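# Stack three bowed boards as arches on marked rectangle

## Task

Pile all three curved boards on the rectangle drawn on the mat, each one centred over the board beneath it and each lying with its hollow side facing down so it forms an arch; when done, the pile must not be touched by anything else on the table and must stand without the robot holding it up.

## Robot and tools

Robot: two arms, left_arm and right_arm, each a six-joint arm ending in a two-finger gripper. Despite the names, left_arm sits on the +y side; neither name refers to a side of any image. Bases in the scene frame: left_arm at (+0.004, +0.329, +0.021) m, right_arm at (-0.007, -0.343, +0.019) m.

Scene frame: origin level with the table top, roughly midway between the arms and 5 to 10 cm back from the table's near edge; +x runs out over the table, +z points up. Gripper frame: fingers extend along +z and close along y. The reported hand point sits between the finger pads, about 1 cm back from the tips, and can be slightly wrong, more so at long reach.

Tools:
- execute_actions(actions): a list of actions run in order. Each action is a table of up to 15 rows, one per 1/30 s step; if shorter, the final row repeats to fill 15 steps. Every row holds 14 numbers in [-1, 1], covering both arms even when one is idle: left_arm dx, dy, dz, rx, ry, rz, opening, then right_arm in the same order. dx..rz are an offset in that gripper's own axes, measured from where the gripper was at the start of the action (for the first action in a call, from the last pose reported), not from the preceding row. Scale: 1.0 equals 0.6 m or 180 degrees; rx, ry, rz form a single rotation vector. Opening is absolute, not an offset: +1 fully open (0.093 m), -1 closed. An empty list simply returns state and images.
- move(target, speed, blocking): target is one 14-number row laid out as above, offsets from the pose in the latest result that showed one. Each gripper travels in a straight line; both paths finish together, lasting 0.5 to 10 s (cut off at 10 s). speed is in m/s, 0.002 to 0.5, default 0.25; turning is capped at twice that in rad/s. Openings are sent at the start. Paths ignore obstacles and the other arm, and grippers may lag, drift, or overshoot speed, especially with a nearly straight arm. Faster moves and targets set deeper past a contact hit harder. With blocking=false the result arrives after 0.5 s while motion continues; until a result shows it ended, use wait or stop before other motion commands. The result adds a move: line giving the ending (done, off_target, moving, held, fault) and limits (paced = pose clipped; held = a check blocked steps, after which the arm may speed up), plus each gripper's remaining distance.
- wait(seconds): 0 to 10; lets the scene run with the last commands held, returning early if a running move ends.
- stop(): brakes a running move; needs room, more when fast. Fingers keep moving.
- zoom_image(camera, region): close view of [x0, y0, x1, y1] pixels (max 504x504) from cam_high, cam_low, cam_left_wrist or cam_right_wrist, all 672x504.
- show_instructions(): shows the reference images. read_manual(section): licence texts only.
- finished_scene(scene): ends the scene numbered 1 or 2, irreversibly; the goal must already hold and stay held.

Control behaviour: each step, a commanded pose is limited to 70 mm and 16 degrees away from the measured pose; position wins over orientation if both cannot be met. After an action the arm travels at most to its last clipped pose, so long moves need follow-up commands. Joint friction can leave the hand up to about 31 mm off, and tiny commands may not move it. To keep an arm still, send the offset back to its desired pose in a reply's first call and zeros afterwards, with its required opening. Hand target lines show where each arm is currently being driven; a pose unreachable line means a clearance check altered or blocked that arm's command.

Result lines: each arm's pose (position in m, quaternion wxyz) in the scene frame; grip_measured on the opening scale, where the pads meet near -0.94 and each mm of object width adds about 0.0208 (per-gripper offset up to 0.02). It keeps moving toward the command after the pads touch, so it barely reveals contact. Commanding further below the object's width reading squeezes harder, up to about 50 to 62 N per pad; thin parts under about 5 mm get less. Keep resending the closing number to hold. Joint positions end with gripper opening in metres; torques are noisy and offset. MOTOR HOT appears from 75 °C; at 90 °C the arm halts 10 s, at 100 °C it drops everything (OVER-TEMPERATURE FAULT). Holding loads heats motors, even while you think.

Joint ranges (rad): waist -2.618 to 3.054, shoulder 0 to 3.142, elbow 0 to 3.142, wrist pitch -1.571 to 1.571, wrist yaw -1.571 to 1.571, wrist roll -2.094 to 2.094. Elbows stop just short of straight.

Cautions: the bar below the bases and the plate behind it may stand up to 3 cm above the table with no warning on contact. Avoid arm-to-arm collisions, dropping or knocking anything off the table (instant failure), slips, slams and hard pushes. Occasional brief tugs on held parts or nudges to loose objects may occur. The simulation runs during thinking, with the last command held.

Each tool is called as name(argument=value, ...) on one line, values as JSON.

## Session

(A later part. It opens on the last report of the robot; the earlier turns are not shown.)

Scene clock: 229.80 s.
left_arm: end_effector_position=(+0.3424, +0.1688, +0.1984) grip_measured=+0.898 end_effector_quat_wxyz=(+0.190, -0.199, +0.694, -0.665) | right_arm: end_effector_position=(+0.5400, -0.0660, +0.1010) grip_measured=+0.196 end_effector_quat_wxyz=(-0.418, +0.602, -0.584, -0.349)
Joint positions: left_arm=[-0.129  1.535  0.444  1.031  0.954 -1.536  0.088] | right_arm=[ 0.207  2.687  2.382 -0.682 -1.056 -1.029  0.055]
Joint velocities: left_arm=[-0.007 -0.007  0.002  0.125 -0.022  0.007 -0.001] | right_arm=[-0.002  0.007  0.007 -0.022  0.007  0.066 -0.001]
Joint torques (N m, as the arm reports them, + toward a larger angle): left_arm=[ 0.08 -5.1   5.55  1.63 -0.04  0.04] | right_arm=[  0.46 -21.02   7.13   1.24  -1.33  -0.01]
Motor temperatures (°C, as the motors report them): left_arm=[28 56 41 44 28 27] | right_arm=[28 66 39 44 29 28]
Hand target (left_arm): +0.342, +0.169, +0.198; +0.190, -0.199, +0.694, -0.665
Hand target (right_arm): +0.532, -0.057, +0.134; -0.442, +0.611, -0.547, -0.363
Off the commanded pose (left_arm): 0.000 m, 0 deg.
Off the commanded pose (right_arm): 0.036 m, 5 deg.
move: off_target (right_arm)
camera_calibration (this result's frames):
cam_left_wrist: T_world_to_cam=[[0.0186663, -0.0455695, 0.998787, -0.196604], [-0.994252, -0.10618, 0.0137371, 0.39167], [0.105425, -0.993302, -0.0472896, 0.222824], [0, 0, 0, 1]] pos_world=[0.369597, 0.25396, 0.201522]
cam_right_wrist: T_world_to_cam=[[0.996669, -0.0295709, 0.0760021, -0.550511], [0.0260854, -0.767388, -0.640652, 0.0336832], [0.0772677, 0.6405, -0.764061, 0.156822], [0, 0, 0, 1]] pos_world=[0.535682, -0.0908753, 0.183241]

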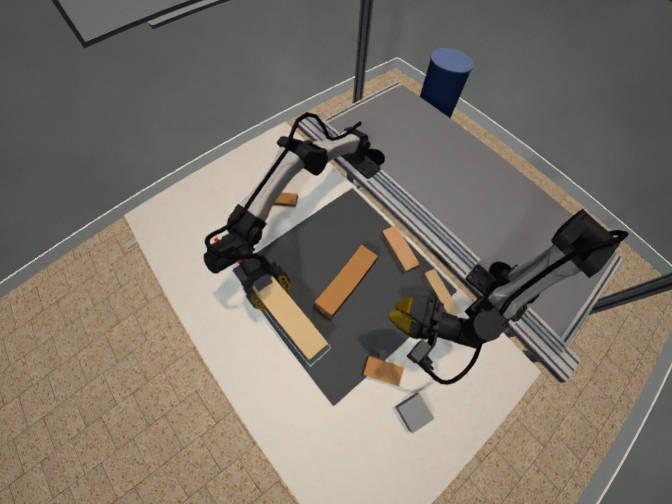

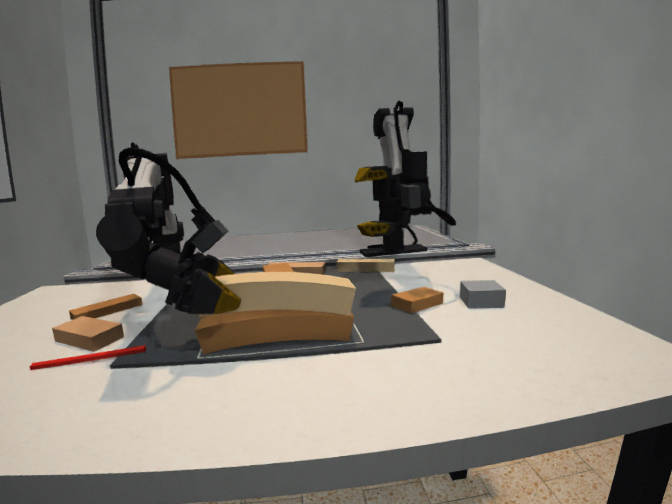

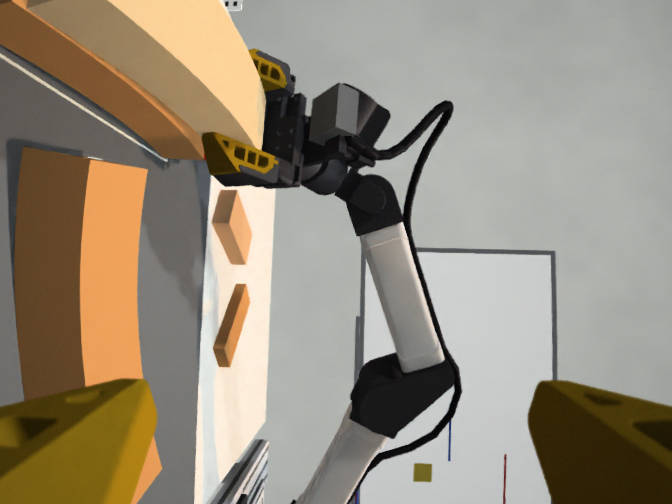

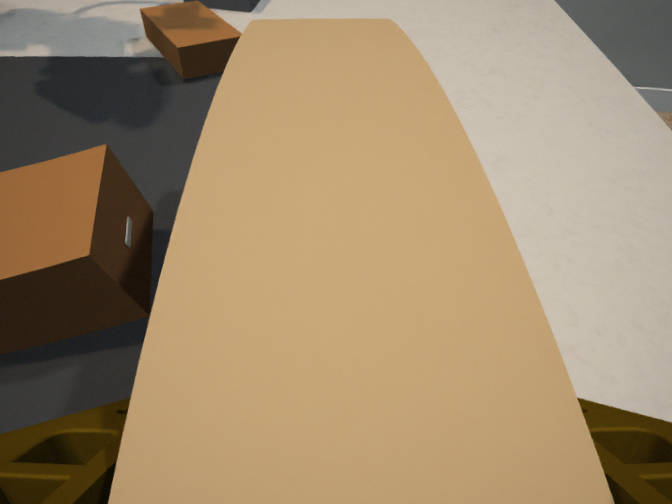

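execute_actions(actions=[[[0,0,0,0,0,0,0.9,-0.035,0.0,-0.012,0,-0.025,0.015,-0.4]],[[0,0,0,0,0,0,0.9,-0.01,0,0,0,0,0,0.85]]])

move(target=[0,0,0,0,0,0,0.9,-0.02,0.0,-0.14,0,0,0,0.85], speed=0.1)

zoom_image(camera="cam_high", region=[200,220,400,400])

zoom_image(camera="cam_low", region=[140,200,450,370])

Scene clock: 235.23 s.
left_arm: end_effector_position=(+0.3424, +0.1688, +0.1984) grip_measured=+0.898 end_effector_quat_wxyz=(+0.190, -0.199, +0.694, -0.665) | right_arm: end_effector_position=(+0.5387, -0.0652, +0.0956) grip_measured=+0.848 end_effector_quat_wxyz=(-0.406, +0.576, -0.605, -0.371)
Joint positions: left_arm=[-0.129  1.535  0.444  1.031  0.954 -1.536  0.088] | right_arm=[ 0.207  2.686  2.349 -0.644 -1.069 -0.941  0.086]
Joint velocities: left_arm=[-0.007 -0.002 -0.007  0.022 -0.022  0.007  0.   ] | right_arm=[-0.012 -0.002  0.002  0.007 -0.037  0.007 -0.   ]
Joint torques (N m, as the arm reports them, + toward a larger angle): left_arm=[ 0.06 -5.1   5.57  1.66 -0.11 -0.04] | right_arm=[  0.26 -17.88   8.36   1.15  -0.63   0.09]
Motor temperatures (°C, as the motors report them): left_arm=[28 54 41 44 28 27] | right_arm=[28 69 39 43 29 28]
Hand target (left_arm): +0.342, +0.169, +0.198; +0.190, -0.199, +0.694, -0.665
Hand target (right_arm): +0.538, -0.063, +0.101; -0.406, +0.577, -0.603, -0.372
Off the commanded pose (left_arm): 0.000 m, 0 deg.
Off the commanded pose (right_arm): 0.006 m, 0 deg.
camera_calibration (this result's frames):
cam_left_wrist: T_world_to_cam=[[0.0186663, -0.0455695, 0.998787, -0.196604], [-0.994252, -0.10618, 0.0137371, 0.39167], [0.105425, -0.993302, -0.0472896, 0.222824], [0, 0, 0, 1]] pos_world=[0.369597, 0.25396, 0.201522]
cam_right_wrist: T_world_to_cam=[[0.998315, -0.0580187, -0.000967379, -0.544164], [-0.0445389, -0.755472, -0.653665, 0.07098], [0.0371939, 0.652606, -0.756784, 0.173933], [0, 0, 0, 1]] pos_world=[0.53994, -0.0914583, 0.177501]

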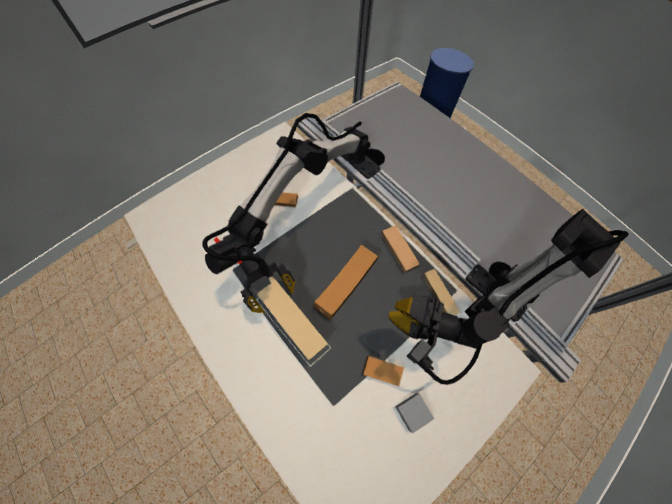

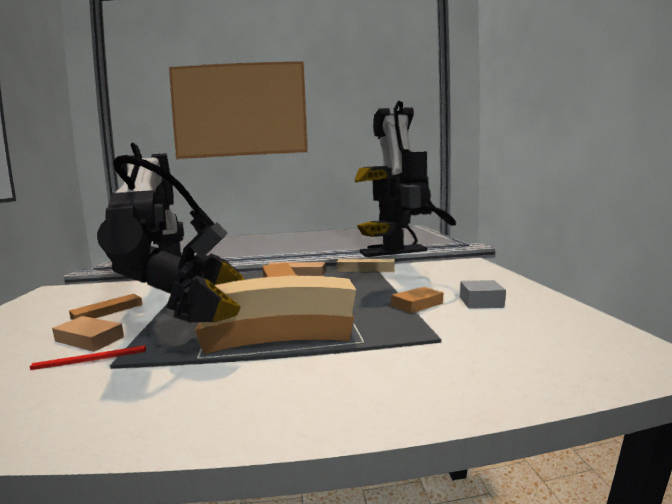

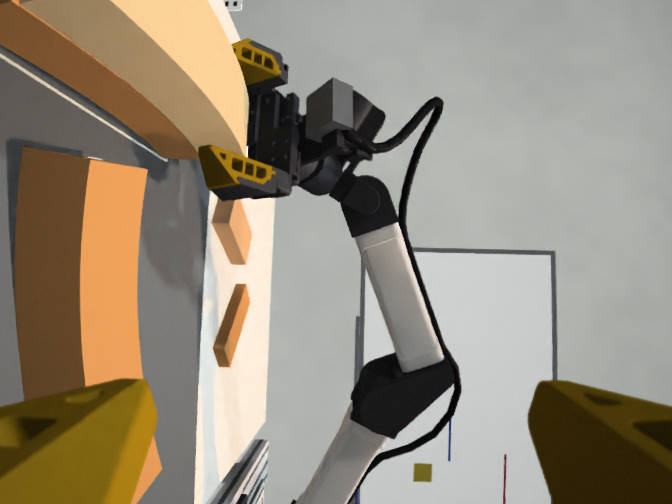

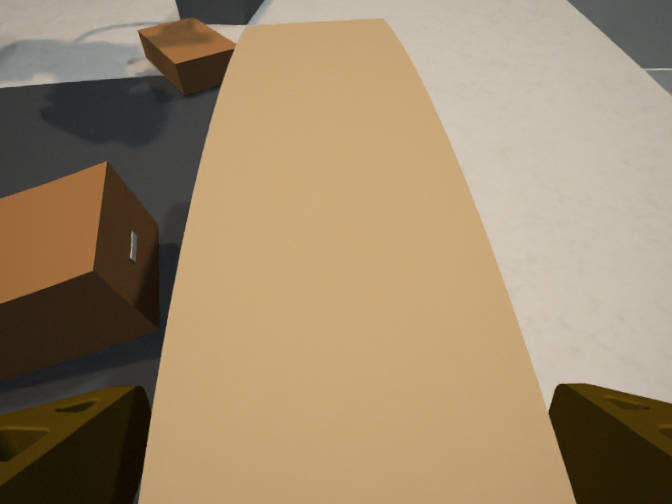

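Scene clock: 236.80 s.
left_arm: end_effector_position=(+0.3424, +0.1688, +0.1984) grip_measured=+0.898 end_effector_quat_wxyz=(+0.190, -0.199, +0.694, -0.665) | right_arm: end_effector_position=(+0.5348, -0.1362, +0.1494) grip_measured=+0.848 end_effector_quat_wxyz=(-0.414, +0.580, -0.601, -0.361)
Joint positions: left_arm=[-0.129  1.535  0.444  1.031  0.954 -1.536  0.088] | right_arm=[ 0.08   2.636  2.494 -1.025 -1.12  -1.182  0.086]
Joint velocities: left_arm=[-0.017 -0.002 -0.012 -0.007 -0.007 -0.022  0.001] | right_arm=[ 0.012  0.002 -0.002 -0.037  0.022 -0.051  0.002]
Joint torques (N m, as the arm reports them, + toward a larger angle): left_arm=[ 0.14 -5.04  5.4   1.64 -0.05 -0.06] | right_arm=[ -0.46 -15.14   8.2    0.71  -0.76  -0.13]
Motor temperatures (°C, as the motors report them): left_arm=[28 54 41 44 28 27] | right_arm=[28 70 39 43 29 28]
Hand target (left_arm): +0.342, +0.169, +0.198; +0.190, -0.199, +0.694, -0.665
Hand target (right_arm): +0.534, -0.137, +0.140; -0.406, +0.576, -0.605, -0.370
Off the commanded pose (left_arm): 0.000 m, 0 deg.
Off the commanded pose (right_arm): 0.010 m, 2 deg.
move: done
camera_calibration (this result's frames):
cam_left_wrist: T_world_to_cam=[[0.0186663, -0.0455695, 0.998787, -0.196604], [-0.994252, -0.10618, 0.0137371, 0.39167], [0.105425, -0.993302, -0.0472896, 0.222824], [0, 0, 0, 1]] pos_world=[0.369597, 0.25396, 0.201522]
cam_right_wrist: T_world_to_cam=[[0.997565, -0.0638323, 0.0281036, -0.549124], [-0.0301076, -0.757592, -0.652034, 0.044119], [0.0629119, 0.6496, -0.757669, 0.247147], [0, 0, 0, 1]] pos_world=[0.533567, -0.162174, 0.231455]

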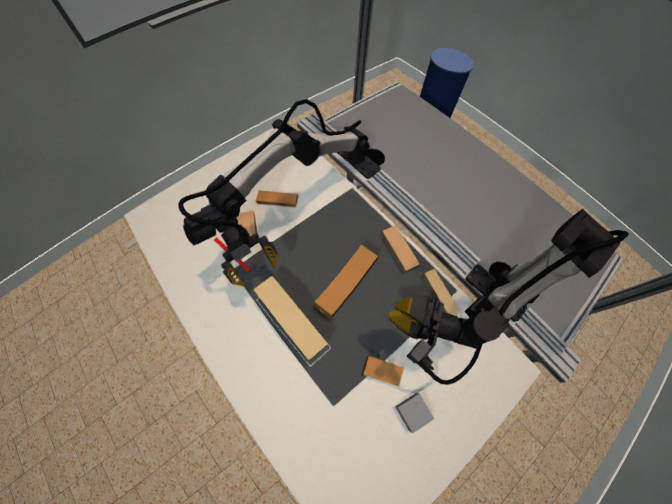

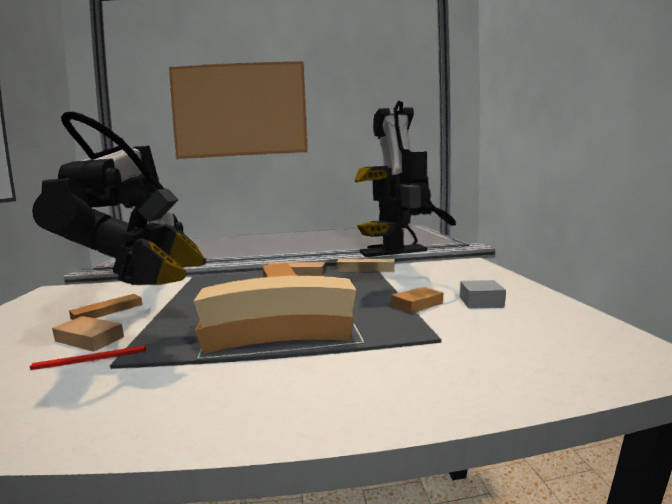

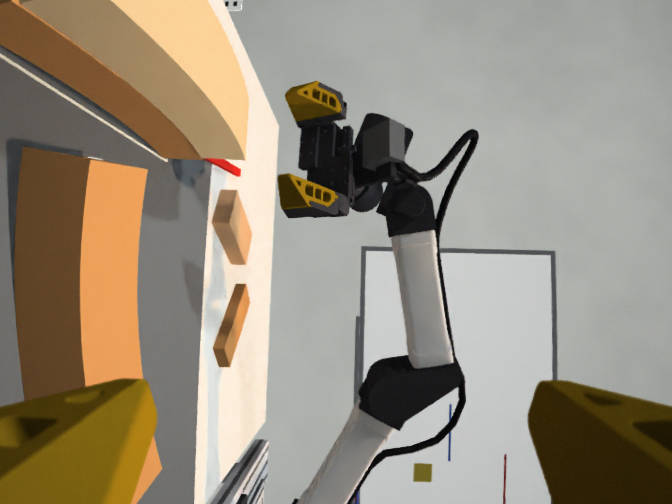

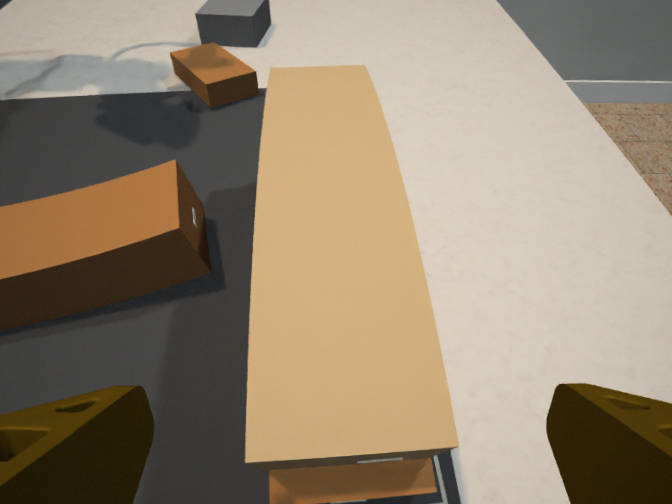

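Region (200, 220, 400, 400) of cam_high's 672x504 image, scaled by 2.520, with more detail than that image has; it fills the top 454 rows of this view, and the rest is white.

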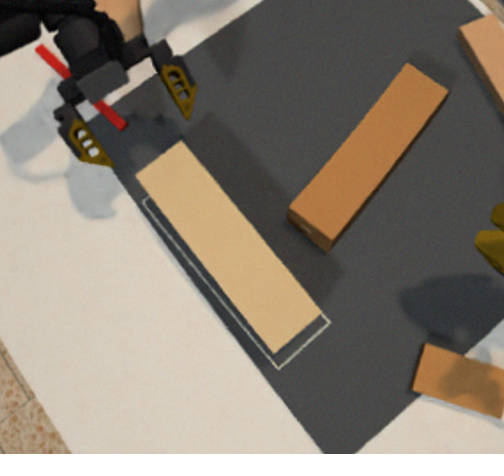

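Region (140, 200, 450, 370) of cam_low's 672x504 image, scaled by 1.626, with more detail than that image has; it fills the top 276 rows of this view, and the rest is white.

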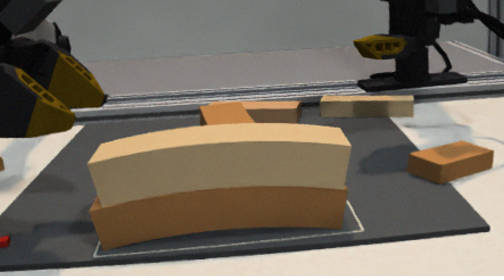

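move(target=[0.115,0.135,0.252,-0.4815,0.082,0.086,0.9,-0.085,0.528,0,0.049,-0.243,0.53,0.95], speed=0.2)

Scene clock: 248.70 s.
left_arm: end_effector_position=(+0.3646, +0.0091, +0.1063) grip_measured=+0.898 end_effector_quat_wxyz=(+0.004, -0.106, +0.994, -0.006) | right_arm: end_effector_position=(+0.2215, -0.0936, +0.1903) grip_measured=+0.948 end_effector_quat_wxyz=(+0.229, +0.221, +0.659, +0.682)
Joint positions: left_arm=[-0.788  2.501  2.495 -1.547  0.017 -0.929  0.088] | right_arm=[ 0.719  1.306  0.116  1.222 -0.184  1.571  0.091]
Joint velocities: left_arm=[ 0.007  0.012  0.017 -0.037  0.022 -0.022 -0.   ] | right_arm=[-0.007  0.007  0.037  0.022  0.022 -0.022  0.   ]
Joint torques (N m, as the arm reports them, + toward a larger angle): left_arm=[ -0.44 -12.28   7.77   0.17  -0.22  -0.16] | right_arm=[ 0.62 -4.93  4.84  1.92  0.02 -0.05]
Motor temperatures (°C, as the motors report them): left_arm=[28 54 42 43 28 27] | right_arm=[28 68 39 42 28 28]
Hand target (left_arm): +0.364, +0.008, +0.112; +0.009, -0.106, +0.994, -0.004
Hand target (right_arm): +0.217, -0.095, +0.184; +0.223, +0.228, +0.665, +0.675
Off the commanded pose (left_arm): 0.006 m, 1 deg.
Off the commanded pose (right_arm): 0.010 m, 2 deg.
joint sent to its limit (left arm) — the command would take joint 4 (wrist pitch) past its lower limit, so that joint was sent only as far as its limit.
move: done
camera_calibration (this result's frames):
cam_left_wrist: T_world_to_cam=[[0.202472, -0.979261, 0.00730397, -0.0655172], [-0.884166, -0.179593, 0.431273, 0.314183], [-0.421017, -0.0937785, -0.902192, 0.332189], [0, 0, 0, 1]] pos_world=[0.430913, 0.0234189, 0.164678]
cam_right_wrist: T_world_to_cam=[[0.0135115, 0.044472, -0.998919, 0.188554], [-0.980879, 0.194567, -0.00460531, 0.270094], [0.194151, 0.979881, 0.0462505, 0.11904], [0, 0, 0, 1]] pos_world=[0.23927, -0.177582, 0.184088]

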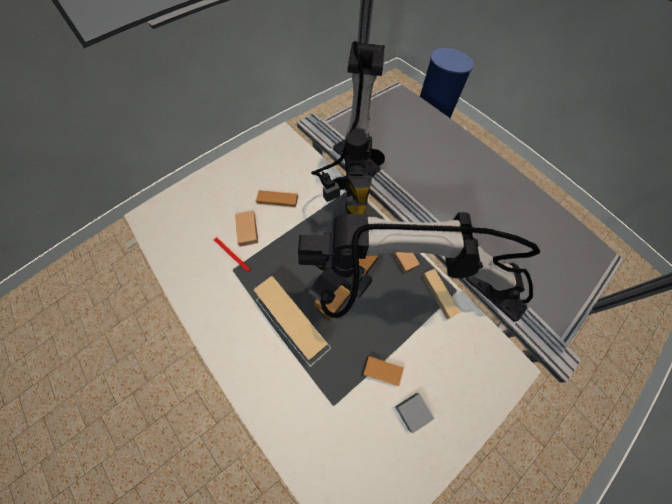

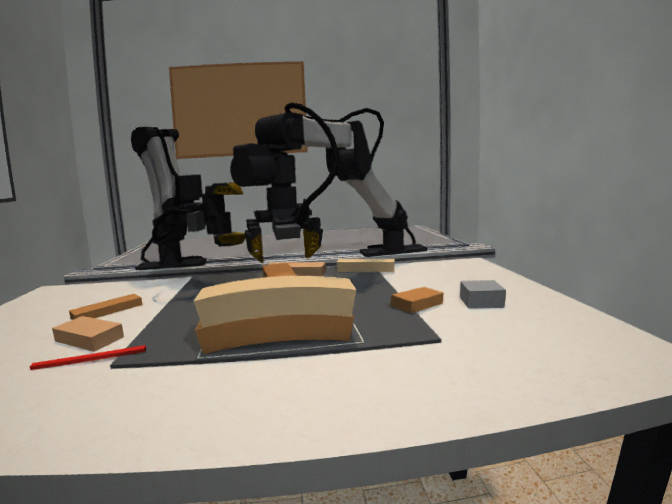

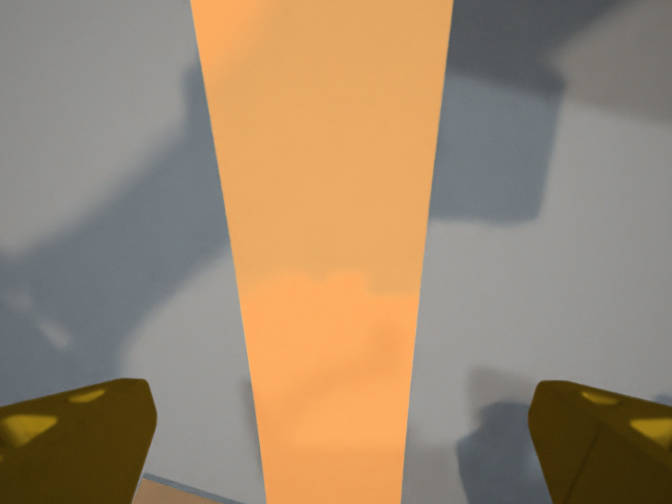

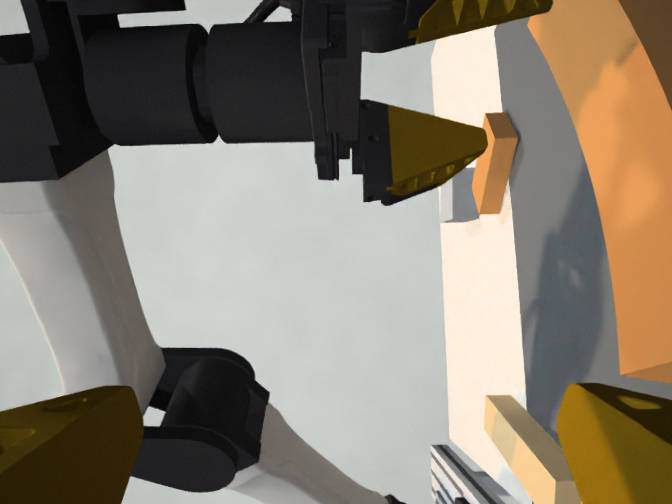

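Aligned well. Descend and grasp.

move(target=[0,0.006,0.112,0,0,0,0.9,0,0,0,0,0,0,0.95], speed=0.08)

execute_actions(actions=[[[0,0,0,0,0,0,-0.3,0,0,0,0,0,0,0.95]],[[0,0,0,0,0,0,-0.3,0,0,0,0,0,0,0.95]]])

Scene clock: 252.73 s.
left_arm: end_effector_position=(+0.3616, +0.0133, +0.0333) grip_measured=+0.898 end_effector_quat_wxyz=(-0.005, -0.106, +0.994, +0.004) | right_arm: end_effector_position=(+0.2217, -0.0937, +0.1897) grip_measured=+0.948 end_effector_quat_wxyz=(+0.229, +0.222, +0.659, +0.681)
Joint positions: left_arm=[-0.788  2.474  2.154 -1.259  0.017 -0.929  0.088] | right_arm=[ 0.719  1.306  0.116  1.22  -0.182  1.572  0.091]
Joint velocities: left_arm=[-0.022 -0.002  0.022  0.007  0.022  0.037 -0.001] | right_arm=[-0.007 -0.007  0.002  0.022 -0.066 -0.037  0.   ]
Joint torques (N m, as the arm reports them, + toward a larger angle): left_arm=[  0.05 -14.03   4.48   0.43  -0.13  -0.09] | right_arm=[-0.2  -3.6   6.07  2.11 -0.06 -0.05]
Motor temperatures (°C, as the motors report them): left_arm=[28 56 42 42 28 27] | right_arm=[28 65 39 43 28 28]
Hand target (left_arm): +0.364, +0.012, +0.039; +0.004, -0.106, +0.994, -0.005
Hand target (right_arm): +0.221, -0.094, +0.190; +0.229, +0.221, +0.659, +0.681
Off the commanded pose (left_arm): 0.007 m, 2 deg.
Off the commanded pose (right_arm): 0.001 m, 0 deg.
move: done
camera_calibration (this result's frames):
cam_left_wrist: T_world_to_cam=[[0.2028, -0.979118, -0.0141768, -0.0596481], [-0.875373, -0.187762, 0.445496, 0.340204], [-0.438855, -0.0779366, -0.895171, 0.271396], [0, 0, 0, 1]] pos_world=[0.429006, 0.0266267, 0.0905413]
cam_right_wrist: T_world_to_cam=[[0.0115379, 0.0431711, -0.999001, 0.18834], [-0.980668, 0.195659, -0.00287087, 0.27], [0.19534, 0.979721, 0.044594, 0.119169], [0, 0, 0, 1]] pos_world=[0.239328, -0.177712, 0.183613]

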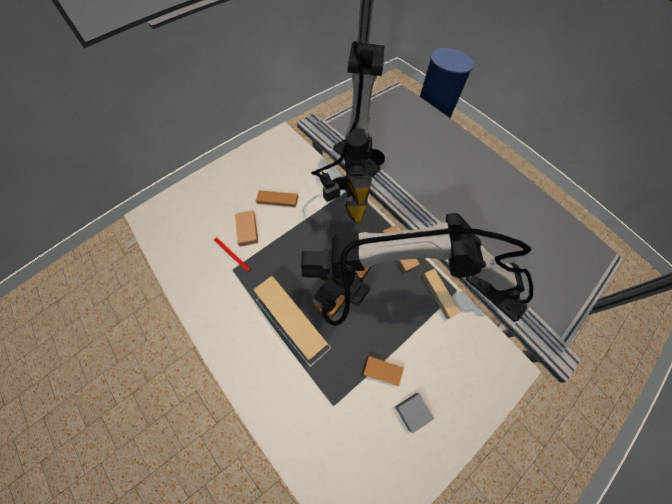

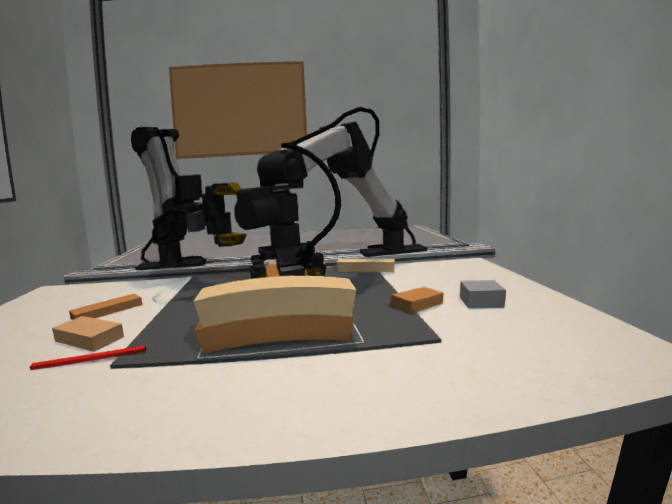

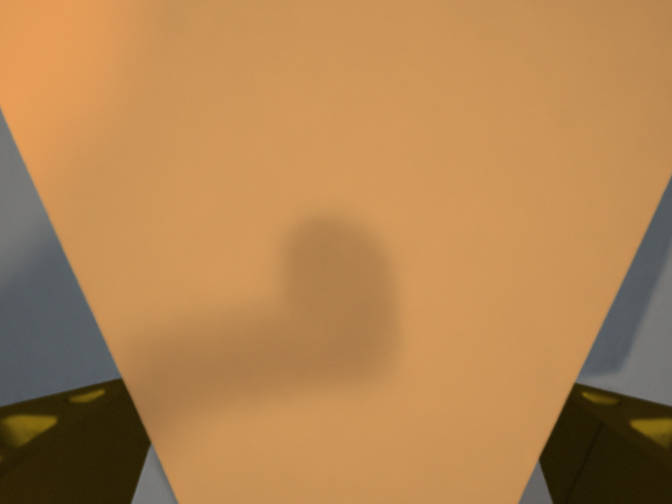

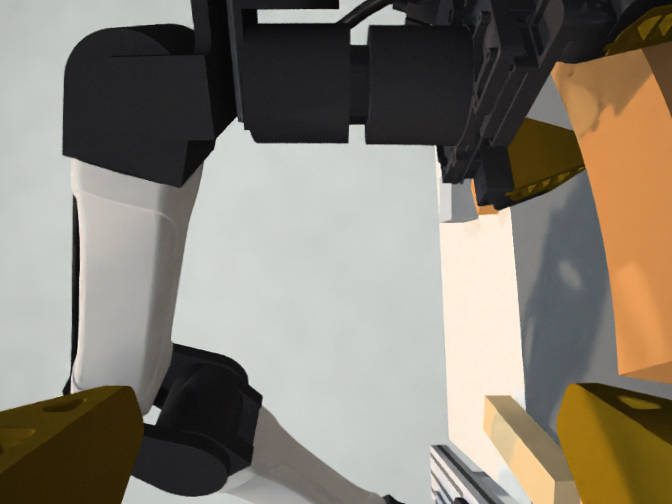

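Scene clock: 253.73 s.
left_arm: end_effector_position=(+0.3619, +0.0124, +0.0333) grip_measured=+0.189 end_effector_quat_wxyz=(-0.005, -0.107, +0.994, +0.002) | right_arm: end_effector_position=(+0.2217, -0.0937, +0.1897) grip_measured=+0.948 end_effector_quat_wxyz=(+0.229, +0.222, +0.659, +0.681)
Joint positions: left_arm=[-0.788  2.474  2.154 -1.256  0.019 -0.93   0.054] | right_arm=[ 0.719  1.306  0.116  1.22  -0.182  1.572  0.091]
Joint velocities: left_arm=[-0.007 -0.007 -0.002 -0.081 -0.037 -0.007  0.   ] | right_arm=[-0.007 -0.012  0.012 -0.037  0.007 -0.139 -0.001]
Joint torques (N m, as the arm reports them, + toward a larger angle): left_arm=[ -0.04 -12.48   5.96   0.26  -0.14  -0.07] | right_arm=[-0.06 -3.53  6.02  2.09 -0.09 -0.03]
Motor temperatures (°C, as the motors report them): left_arm=[28 56 42 42 28 27] | right_arm=[28 64 39 43 28 28]
Hand target (left_arm): +0.362, +0.012, +0.033; -0.005, -0.107, +0.994, +0.002
Hand target (right_arm): +0.222, -0.094, +0.190; +0.229, +0.222, +0.659, +0.681
Off the commanded pose (left_arm): 0.000 m, 0 deg.
Off the commanded pose (right_arm): 0.000 m, 0 deg.
camera_calibration (this result's frames):
cam_left_wrist: T_world_to_cam=[[0.203534, -0.979016, -0.0100658, -0.0609476], [-0.875721, -0.186638, 0.445285, 0.340497], [-0.43782, -0.0818161, -0.895332, 0.271167], [0, 0, 0, 1]] pos_world=[0.429308, 0.0260668, 0.0905529]
cam_right_wrist: T_world_to_cam=[[0.0115379, 0.0431711, -0.999001, 0.18834], [-0.980668, 0.195659, -0.00287087, 0.27], [0.19534, 0.979721, 0.044594, 0.119169], [0, 0, 0, 1]] pos_world=[0.239328, -0.177712, 0.183613]

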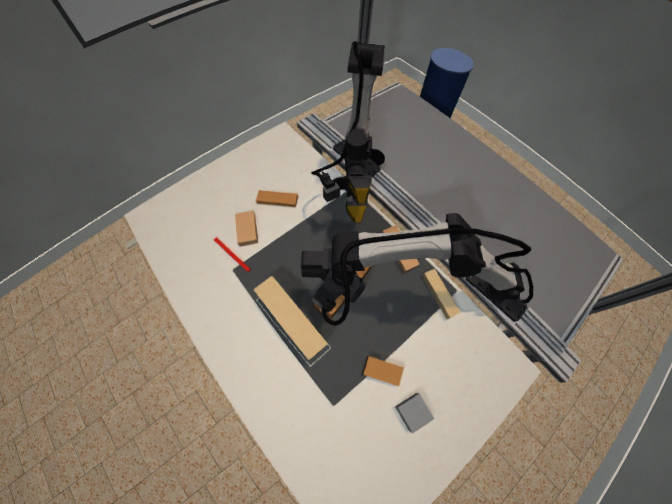

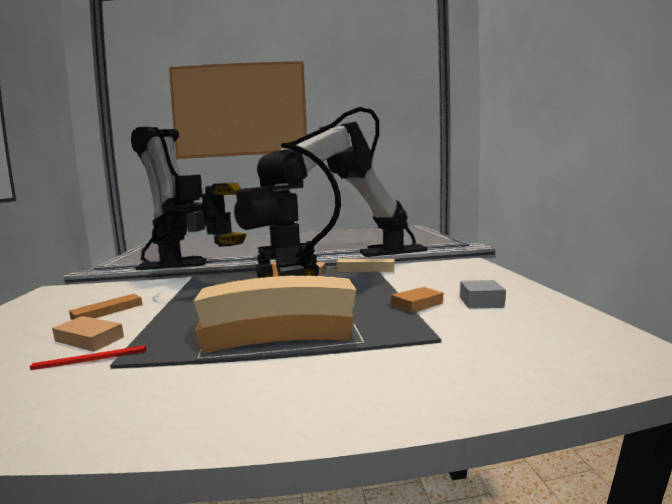

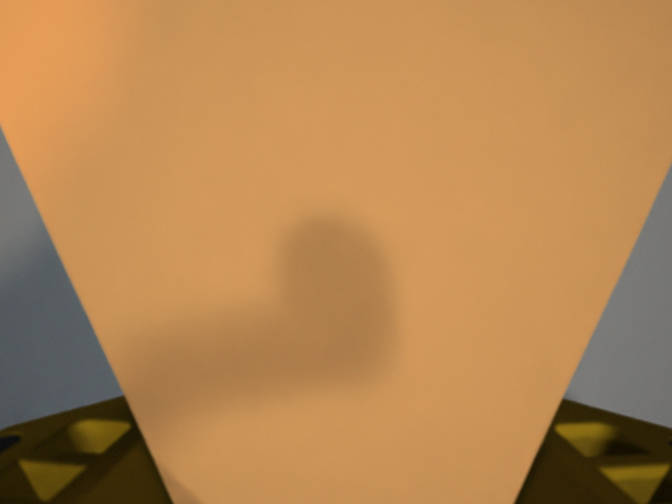

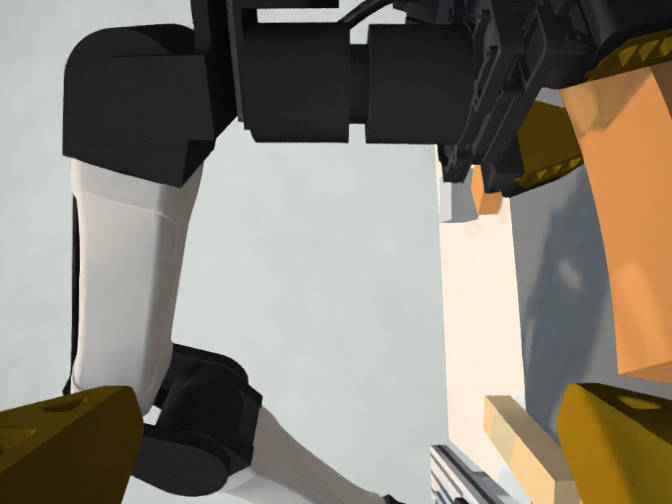

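move(target=[0,0,-0.13,0,0,0,-0.3,0,0,0,0,0,0,0.95], speed=0.1)

move(target=[-0.083,0.07,-0.22,0.522,-0.114,-0.05,-0.3,0,0,0,0,0,0,0.95], speed=0.12)

Scene clock: 260.57 s.
left_arm: end_effector_position=(+0.3618, +0.0115, +0.0947) grip_measured=+0.189 end_effector_quat_wxyz=(-0.007, -0.107, +0.994, +0.005) | right_arm: end_effector_position=(+0.2217, -0.0937, +0.1897) grip_measured=+0.948 end_effector_quat_wxyz=(+0.229, +0.222, +0.659, +0.681)
Joint positions: left_arm=[-0.788  2.511  2.467 -1.539  0.018 -0.93   0.054] | right_arm=[ 0.719  1.306  0.116  1.22  -0.182  1.572  0.091]
Joint velocities: left_arm=[-0.002 -0.022 -0.007 -0.037  0.022  0.051  0.   ] | right_arm=[-0.012 -0.012  0.007 -0.022 -0.007  0.022 -0.   ]
Joint torques (N m, as the arm reports them, + toward a larger angle): left_arm=[  0.36 -13.75   8.21   0.04  -0.07  -0.05] | right_arm=[-0.37 -3.51  5.97  2.11 -0.03 -0.02]
Motor temperatures (°C, as the motors report them): left_arm=[28 60 42 41 28 27] | right_arm=[28 60 38 44 28 28]
Hand target (left_arm): +0.363, +0.012, +0.111; +0.001, -0.107, +0.994, -0.004
Hand target (right_arm): +0.222, -0.094, +0.190; +0.229, +0.222, +0.659, +0.681
Off the commanded pose (left_arm): 0.017 m, 0 deg.
Off the commanded pose (right_arm): 0.000 m, 0 deg.
joint sent to its limit (left arm) — the command would take joint 4 (wrist pitch) past its lower limit, so that joint was sent only as far as its limit.
move: off_target (left_arm)
camera_calibration (this result's frames):
cam_left_wrist: T_world_to_cam=[[0.203566, -0.978931, -0.0159949, -0.0607005], [-0.873613, -0.188992, 0.448421, 0.311811], [-0.441996, -0.0773099, -0.893679, 0.327375], [0, 0, 0, 1]] pos_world=[0.429458, 0.0248177, 0.151775]
cam_right_wrist: T_world_to_cam=[[0.0115379, 0.0431711, -0.999001, 0.18834], [-0.980668, 0.195659, -0.00287087, 0.27], [0.19534, 0.979721, 0.044594, 0.119169], [0, 0, 0, 1]] pos_world=[0.239328, -0.177712, 0.183613]

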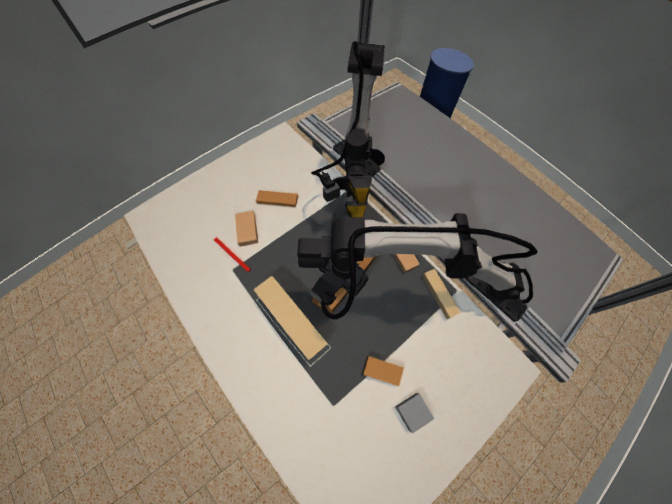

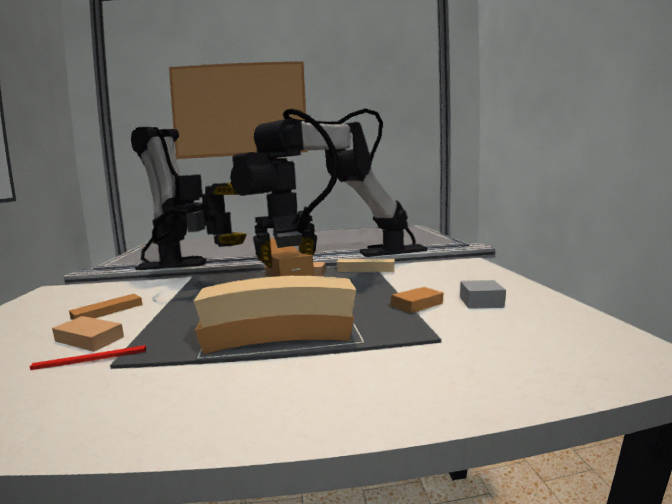

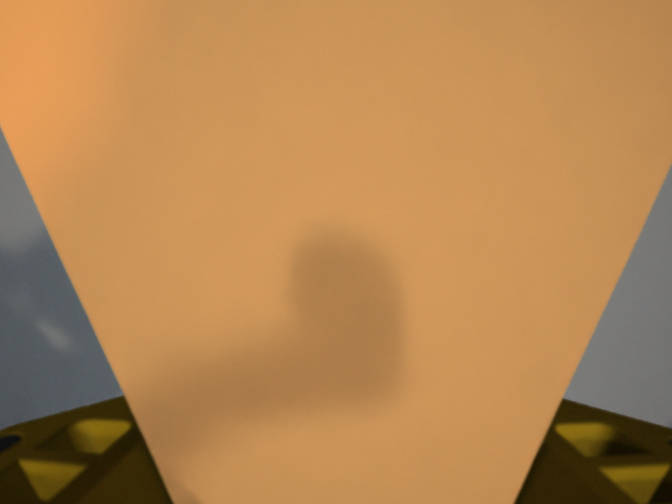

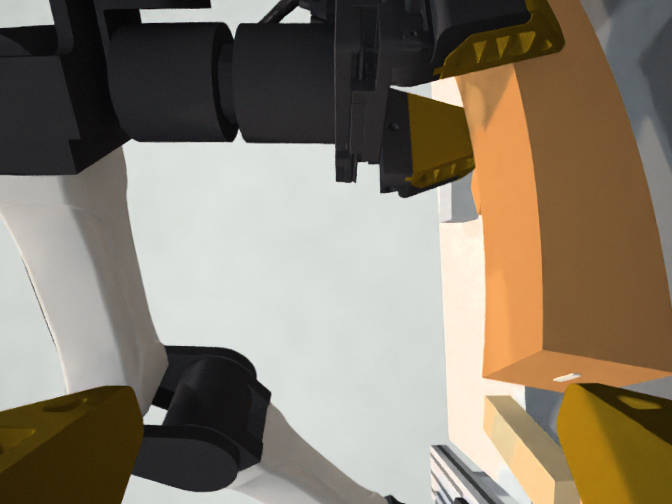

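Scene clock: 268.23 s.
left_arm: end_effector_position=(+0.3982, +0.0581, +0.1929) grip_measured=+0.188 end_effector_quat_wxyz=(+0.196, -0.176, +0.692, -0.672) | right_arm: end_effector_position=(+0.2217, -0.0937, +0.1897) grip_measured=+0.948 end_effector_quat_wxyz=(+0.229, +0.222, +0.659, +0.681)
Joint positions: left_arm=[-0.449  1.855  0.758  1.082  0.66  -1.541  0.054] | right_arm=[ 0.719  1.306  0.116  1.22  -0.182  1.572  0.091]
Joint velocities: left_arm=[-0.017  0.012 -0.017  0.051  0.022 -0.095 -0.001] | right_arm=[-0.012  0.007 -0.012 -0.037 -0.051 -0.051 -0.001]
Joint torques (N m, as the arm reports them, + toward a larger angle): left_arm=[ 1.16 -8.75  6.02  2.68 -0.07 -0.2 ] | right_arm=[-0.05 -3.59  5.99  2.05 -0.03 -0.04]
Motor temperatures (°C, as the motors report them): left_arm=[28 62 42 44 29 27] | right_arm=[28 57 38 45 28 28]
Hand target (left_arm): +0.400, +0.063, +0.225; +0.233, -0.148, +0.659, -0.700
Hand target (right_arm): +0.222, -0.094, +0.190; +0.229, +0.222, +0.659, +0.681
Off the commanded pose (left_arm): 0.034 m, 8 deg.
Off the commanded pose (right_arm): 0.000 m, 0 deg.
move: off_target (left_arm)
camera_calibration (this result's frames):
cam_left_wrist: T_world_to_cam=[[-0.0240646, -0.0440372, 0.99874, -0.180295], [-0.996436, -0.0797399, -0.027525, 0.442768], [0.0808516, -0.995842, -0.0419613, 0.115651], [0, 0, 0, 1]] pos_world=[0.427501, 0.142537, 0.197108]
cam_right_wrist: T_world_to_cam=[[0.0115379, 0.0431711, -0.999001, 0.18834], [-0.980668, 0.195659, -0.00287087, 0.27], [0.19534, 0.979721, 0.044594, 0.119169], [0, 0, 0, 1]] pos_world=[0.239328, -0.177712, 0.183613]

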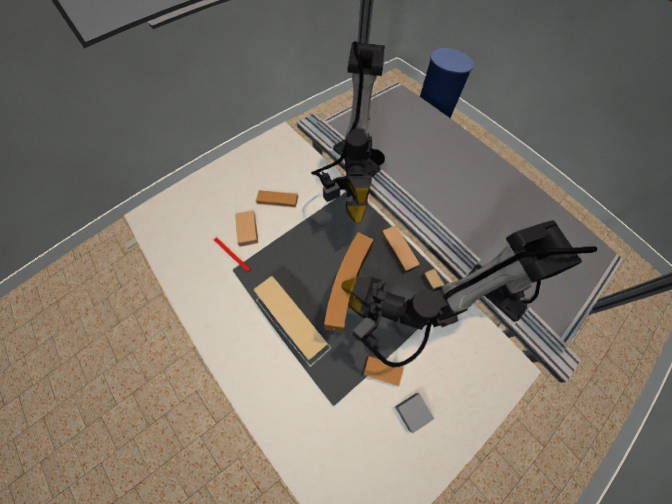

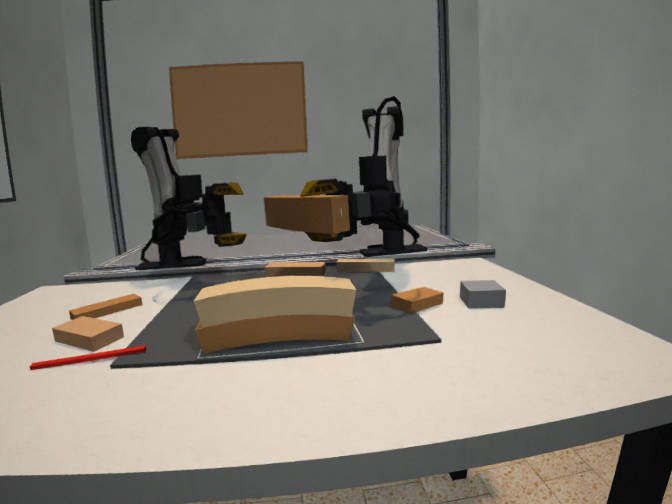

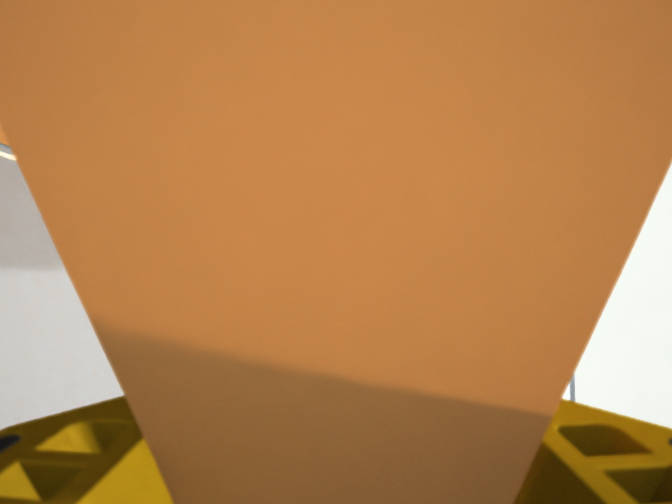

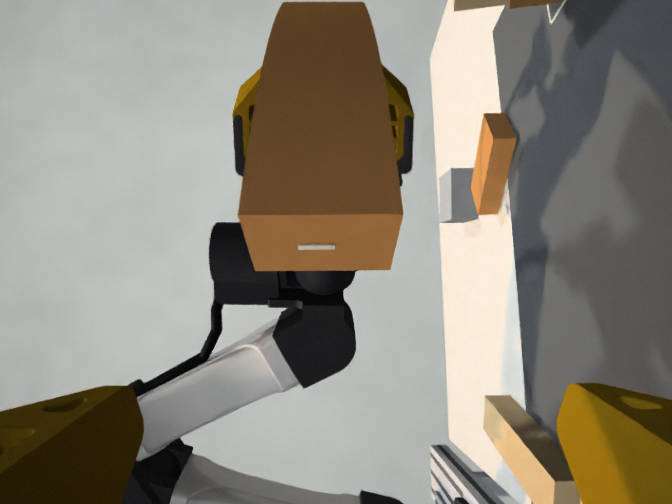

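execute_actions(actions=[])

Scene clock: 276.63 s.
left_arm: end_effector_position=(+0.3983, +0.0581, +0.1932) grip_measured=+0.188 end_effector_quat_wxyz=(+0.196, -0.176, +0.692, -0.672) | right_arm: end_effector_position=(+0.2217, -0.0937, +0.1897) grip_measured=+0.948 end_effector_quat_wxyz=(+0.229, +0.222, +0.659, +0.681)
Joint positions: left_arm=[-0.449  1.856  0.758  1.085  0.66  -1.542  0.054] | right_arm=[ 0.719  1.306  0.116  1.22  -0.182  1.572  0.091]
Joint velocities: left_arm=[-0.017 -0.002  0.012  0.022  0.037  0.022 -0.001] | right_arm=[-0.012 -0.007 -0.007 -0.022  0.022 -0.066  0.001]
Joint torques (N m, as the arm reports them, + toward a larger angle): left_arm=[ 0.96 -8.86  5.72  2.72 -0.09 -0.2 ] | right_arm=[-0.18 -3.64  6.07  2.05 -0.03 -0.06]
Motor temperatures (°C, as the motors report them): left_arm=[28 61 42 48 28 27] | right_arm=[28 54 38 46 28 28]
Hand target (left_arm): +0.400, +0.063, +0.225; +0.233, -0.148, +0.659, -0.700
Hand target (right_arm): +0.222, -0.094, +0.190; +0.229, +0.222, +0.659, +0.681
Off the commanded pose (left_arm): 0.034 m, 7 deg.
Off the commanded pose (right_arm): 0.000 m, 0 deg.
camera_calibration (this result's frames):
cam_left_wrist: T_world_to_cam=[[-0.0248771, -0.0424189, 0.99879, -0.180366], [-0.996413, -0.0797791, -0.0282062, 0.442948], [0.0808791, -0.99591, -0.0402821, 0.115304], [0, 0, 0, 1]] pos_world=[0.427546, 0.14252, 0.197287]
cam_right_wrist: T_world_to_cam=[[0.0115379, 0.0431711, -0.999001, 0.18834], [-0.980668, 0.195659, -0.00287087, 0.27], [0.19534, 0.979721, 0.044594, 0.119169], [0, 0, 0, 1]] pos_world=[0.239328, -0.177712, 0.183613]

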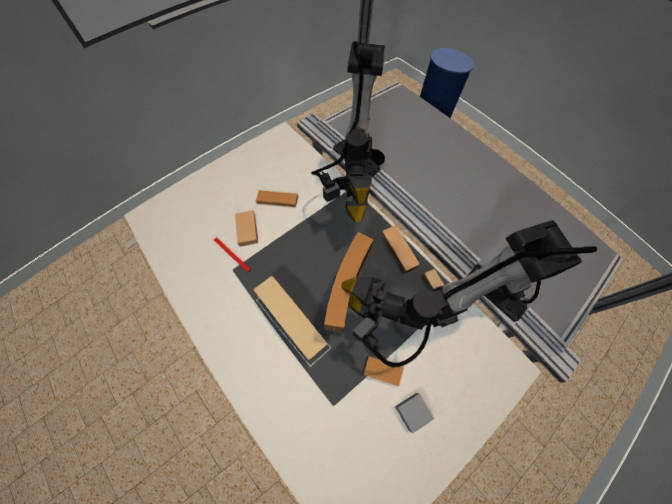

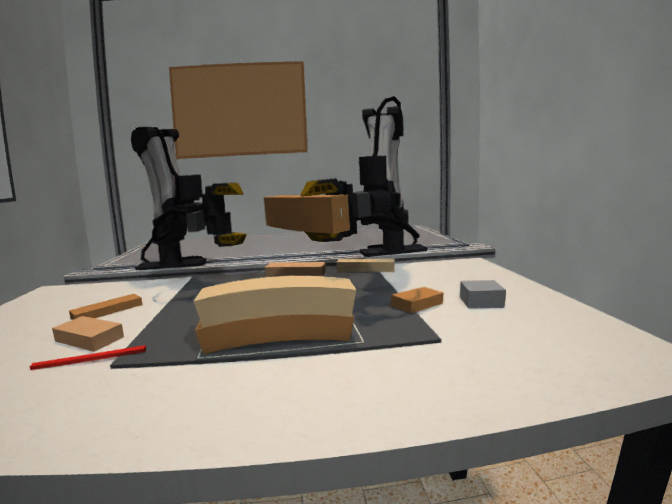

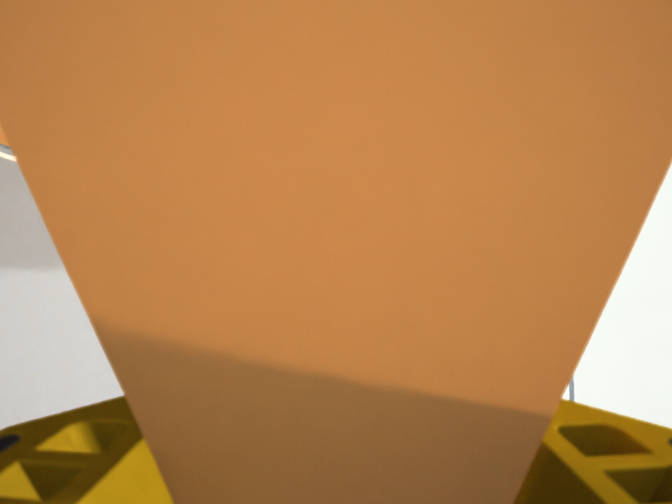

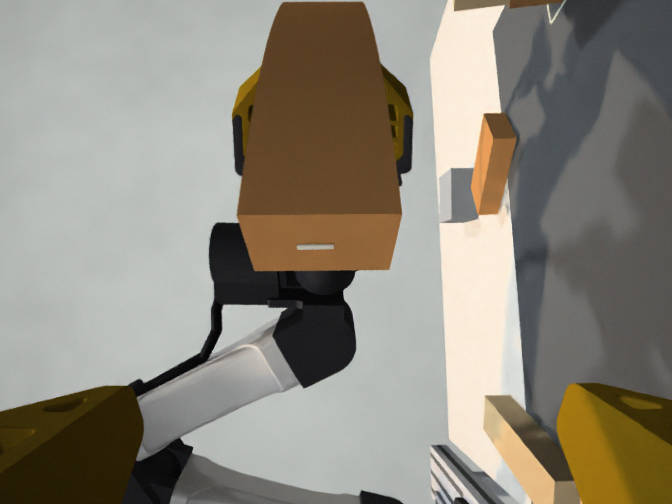

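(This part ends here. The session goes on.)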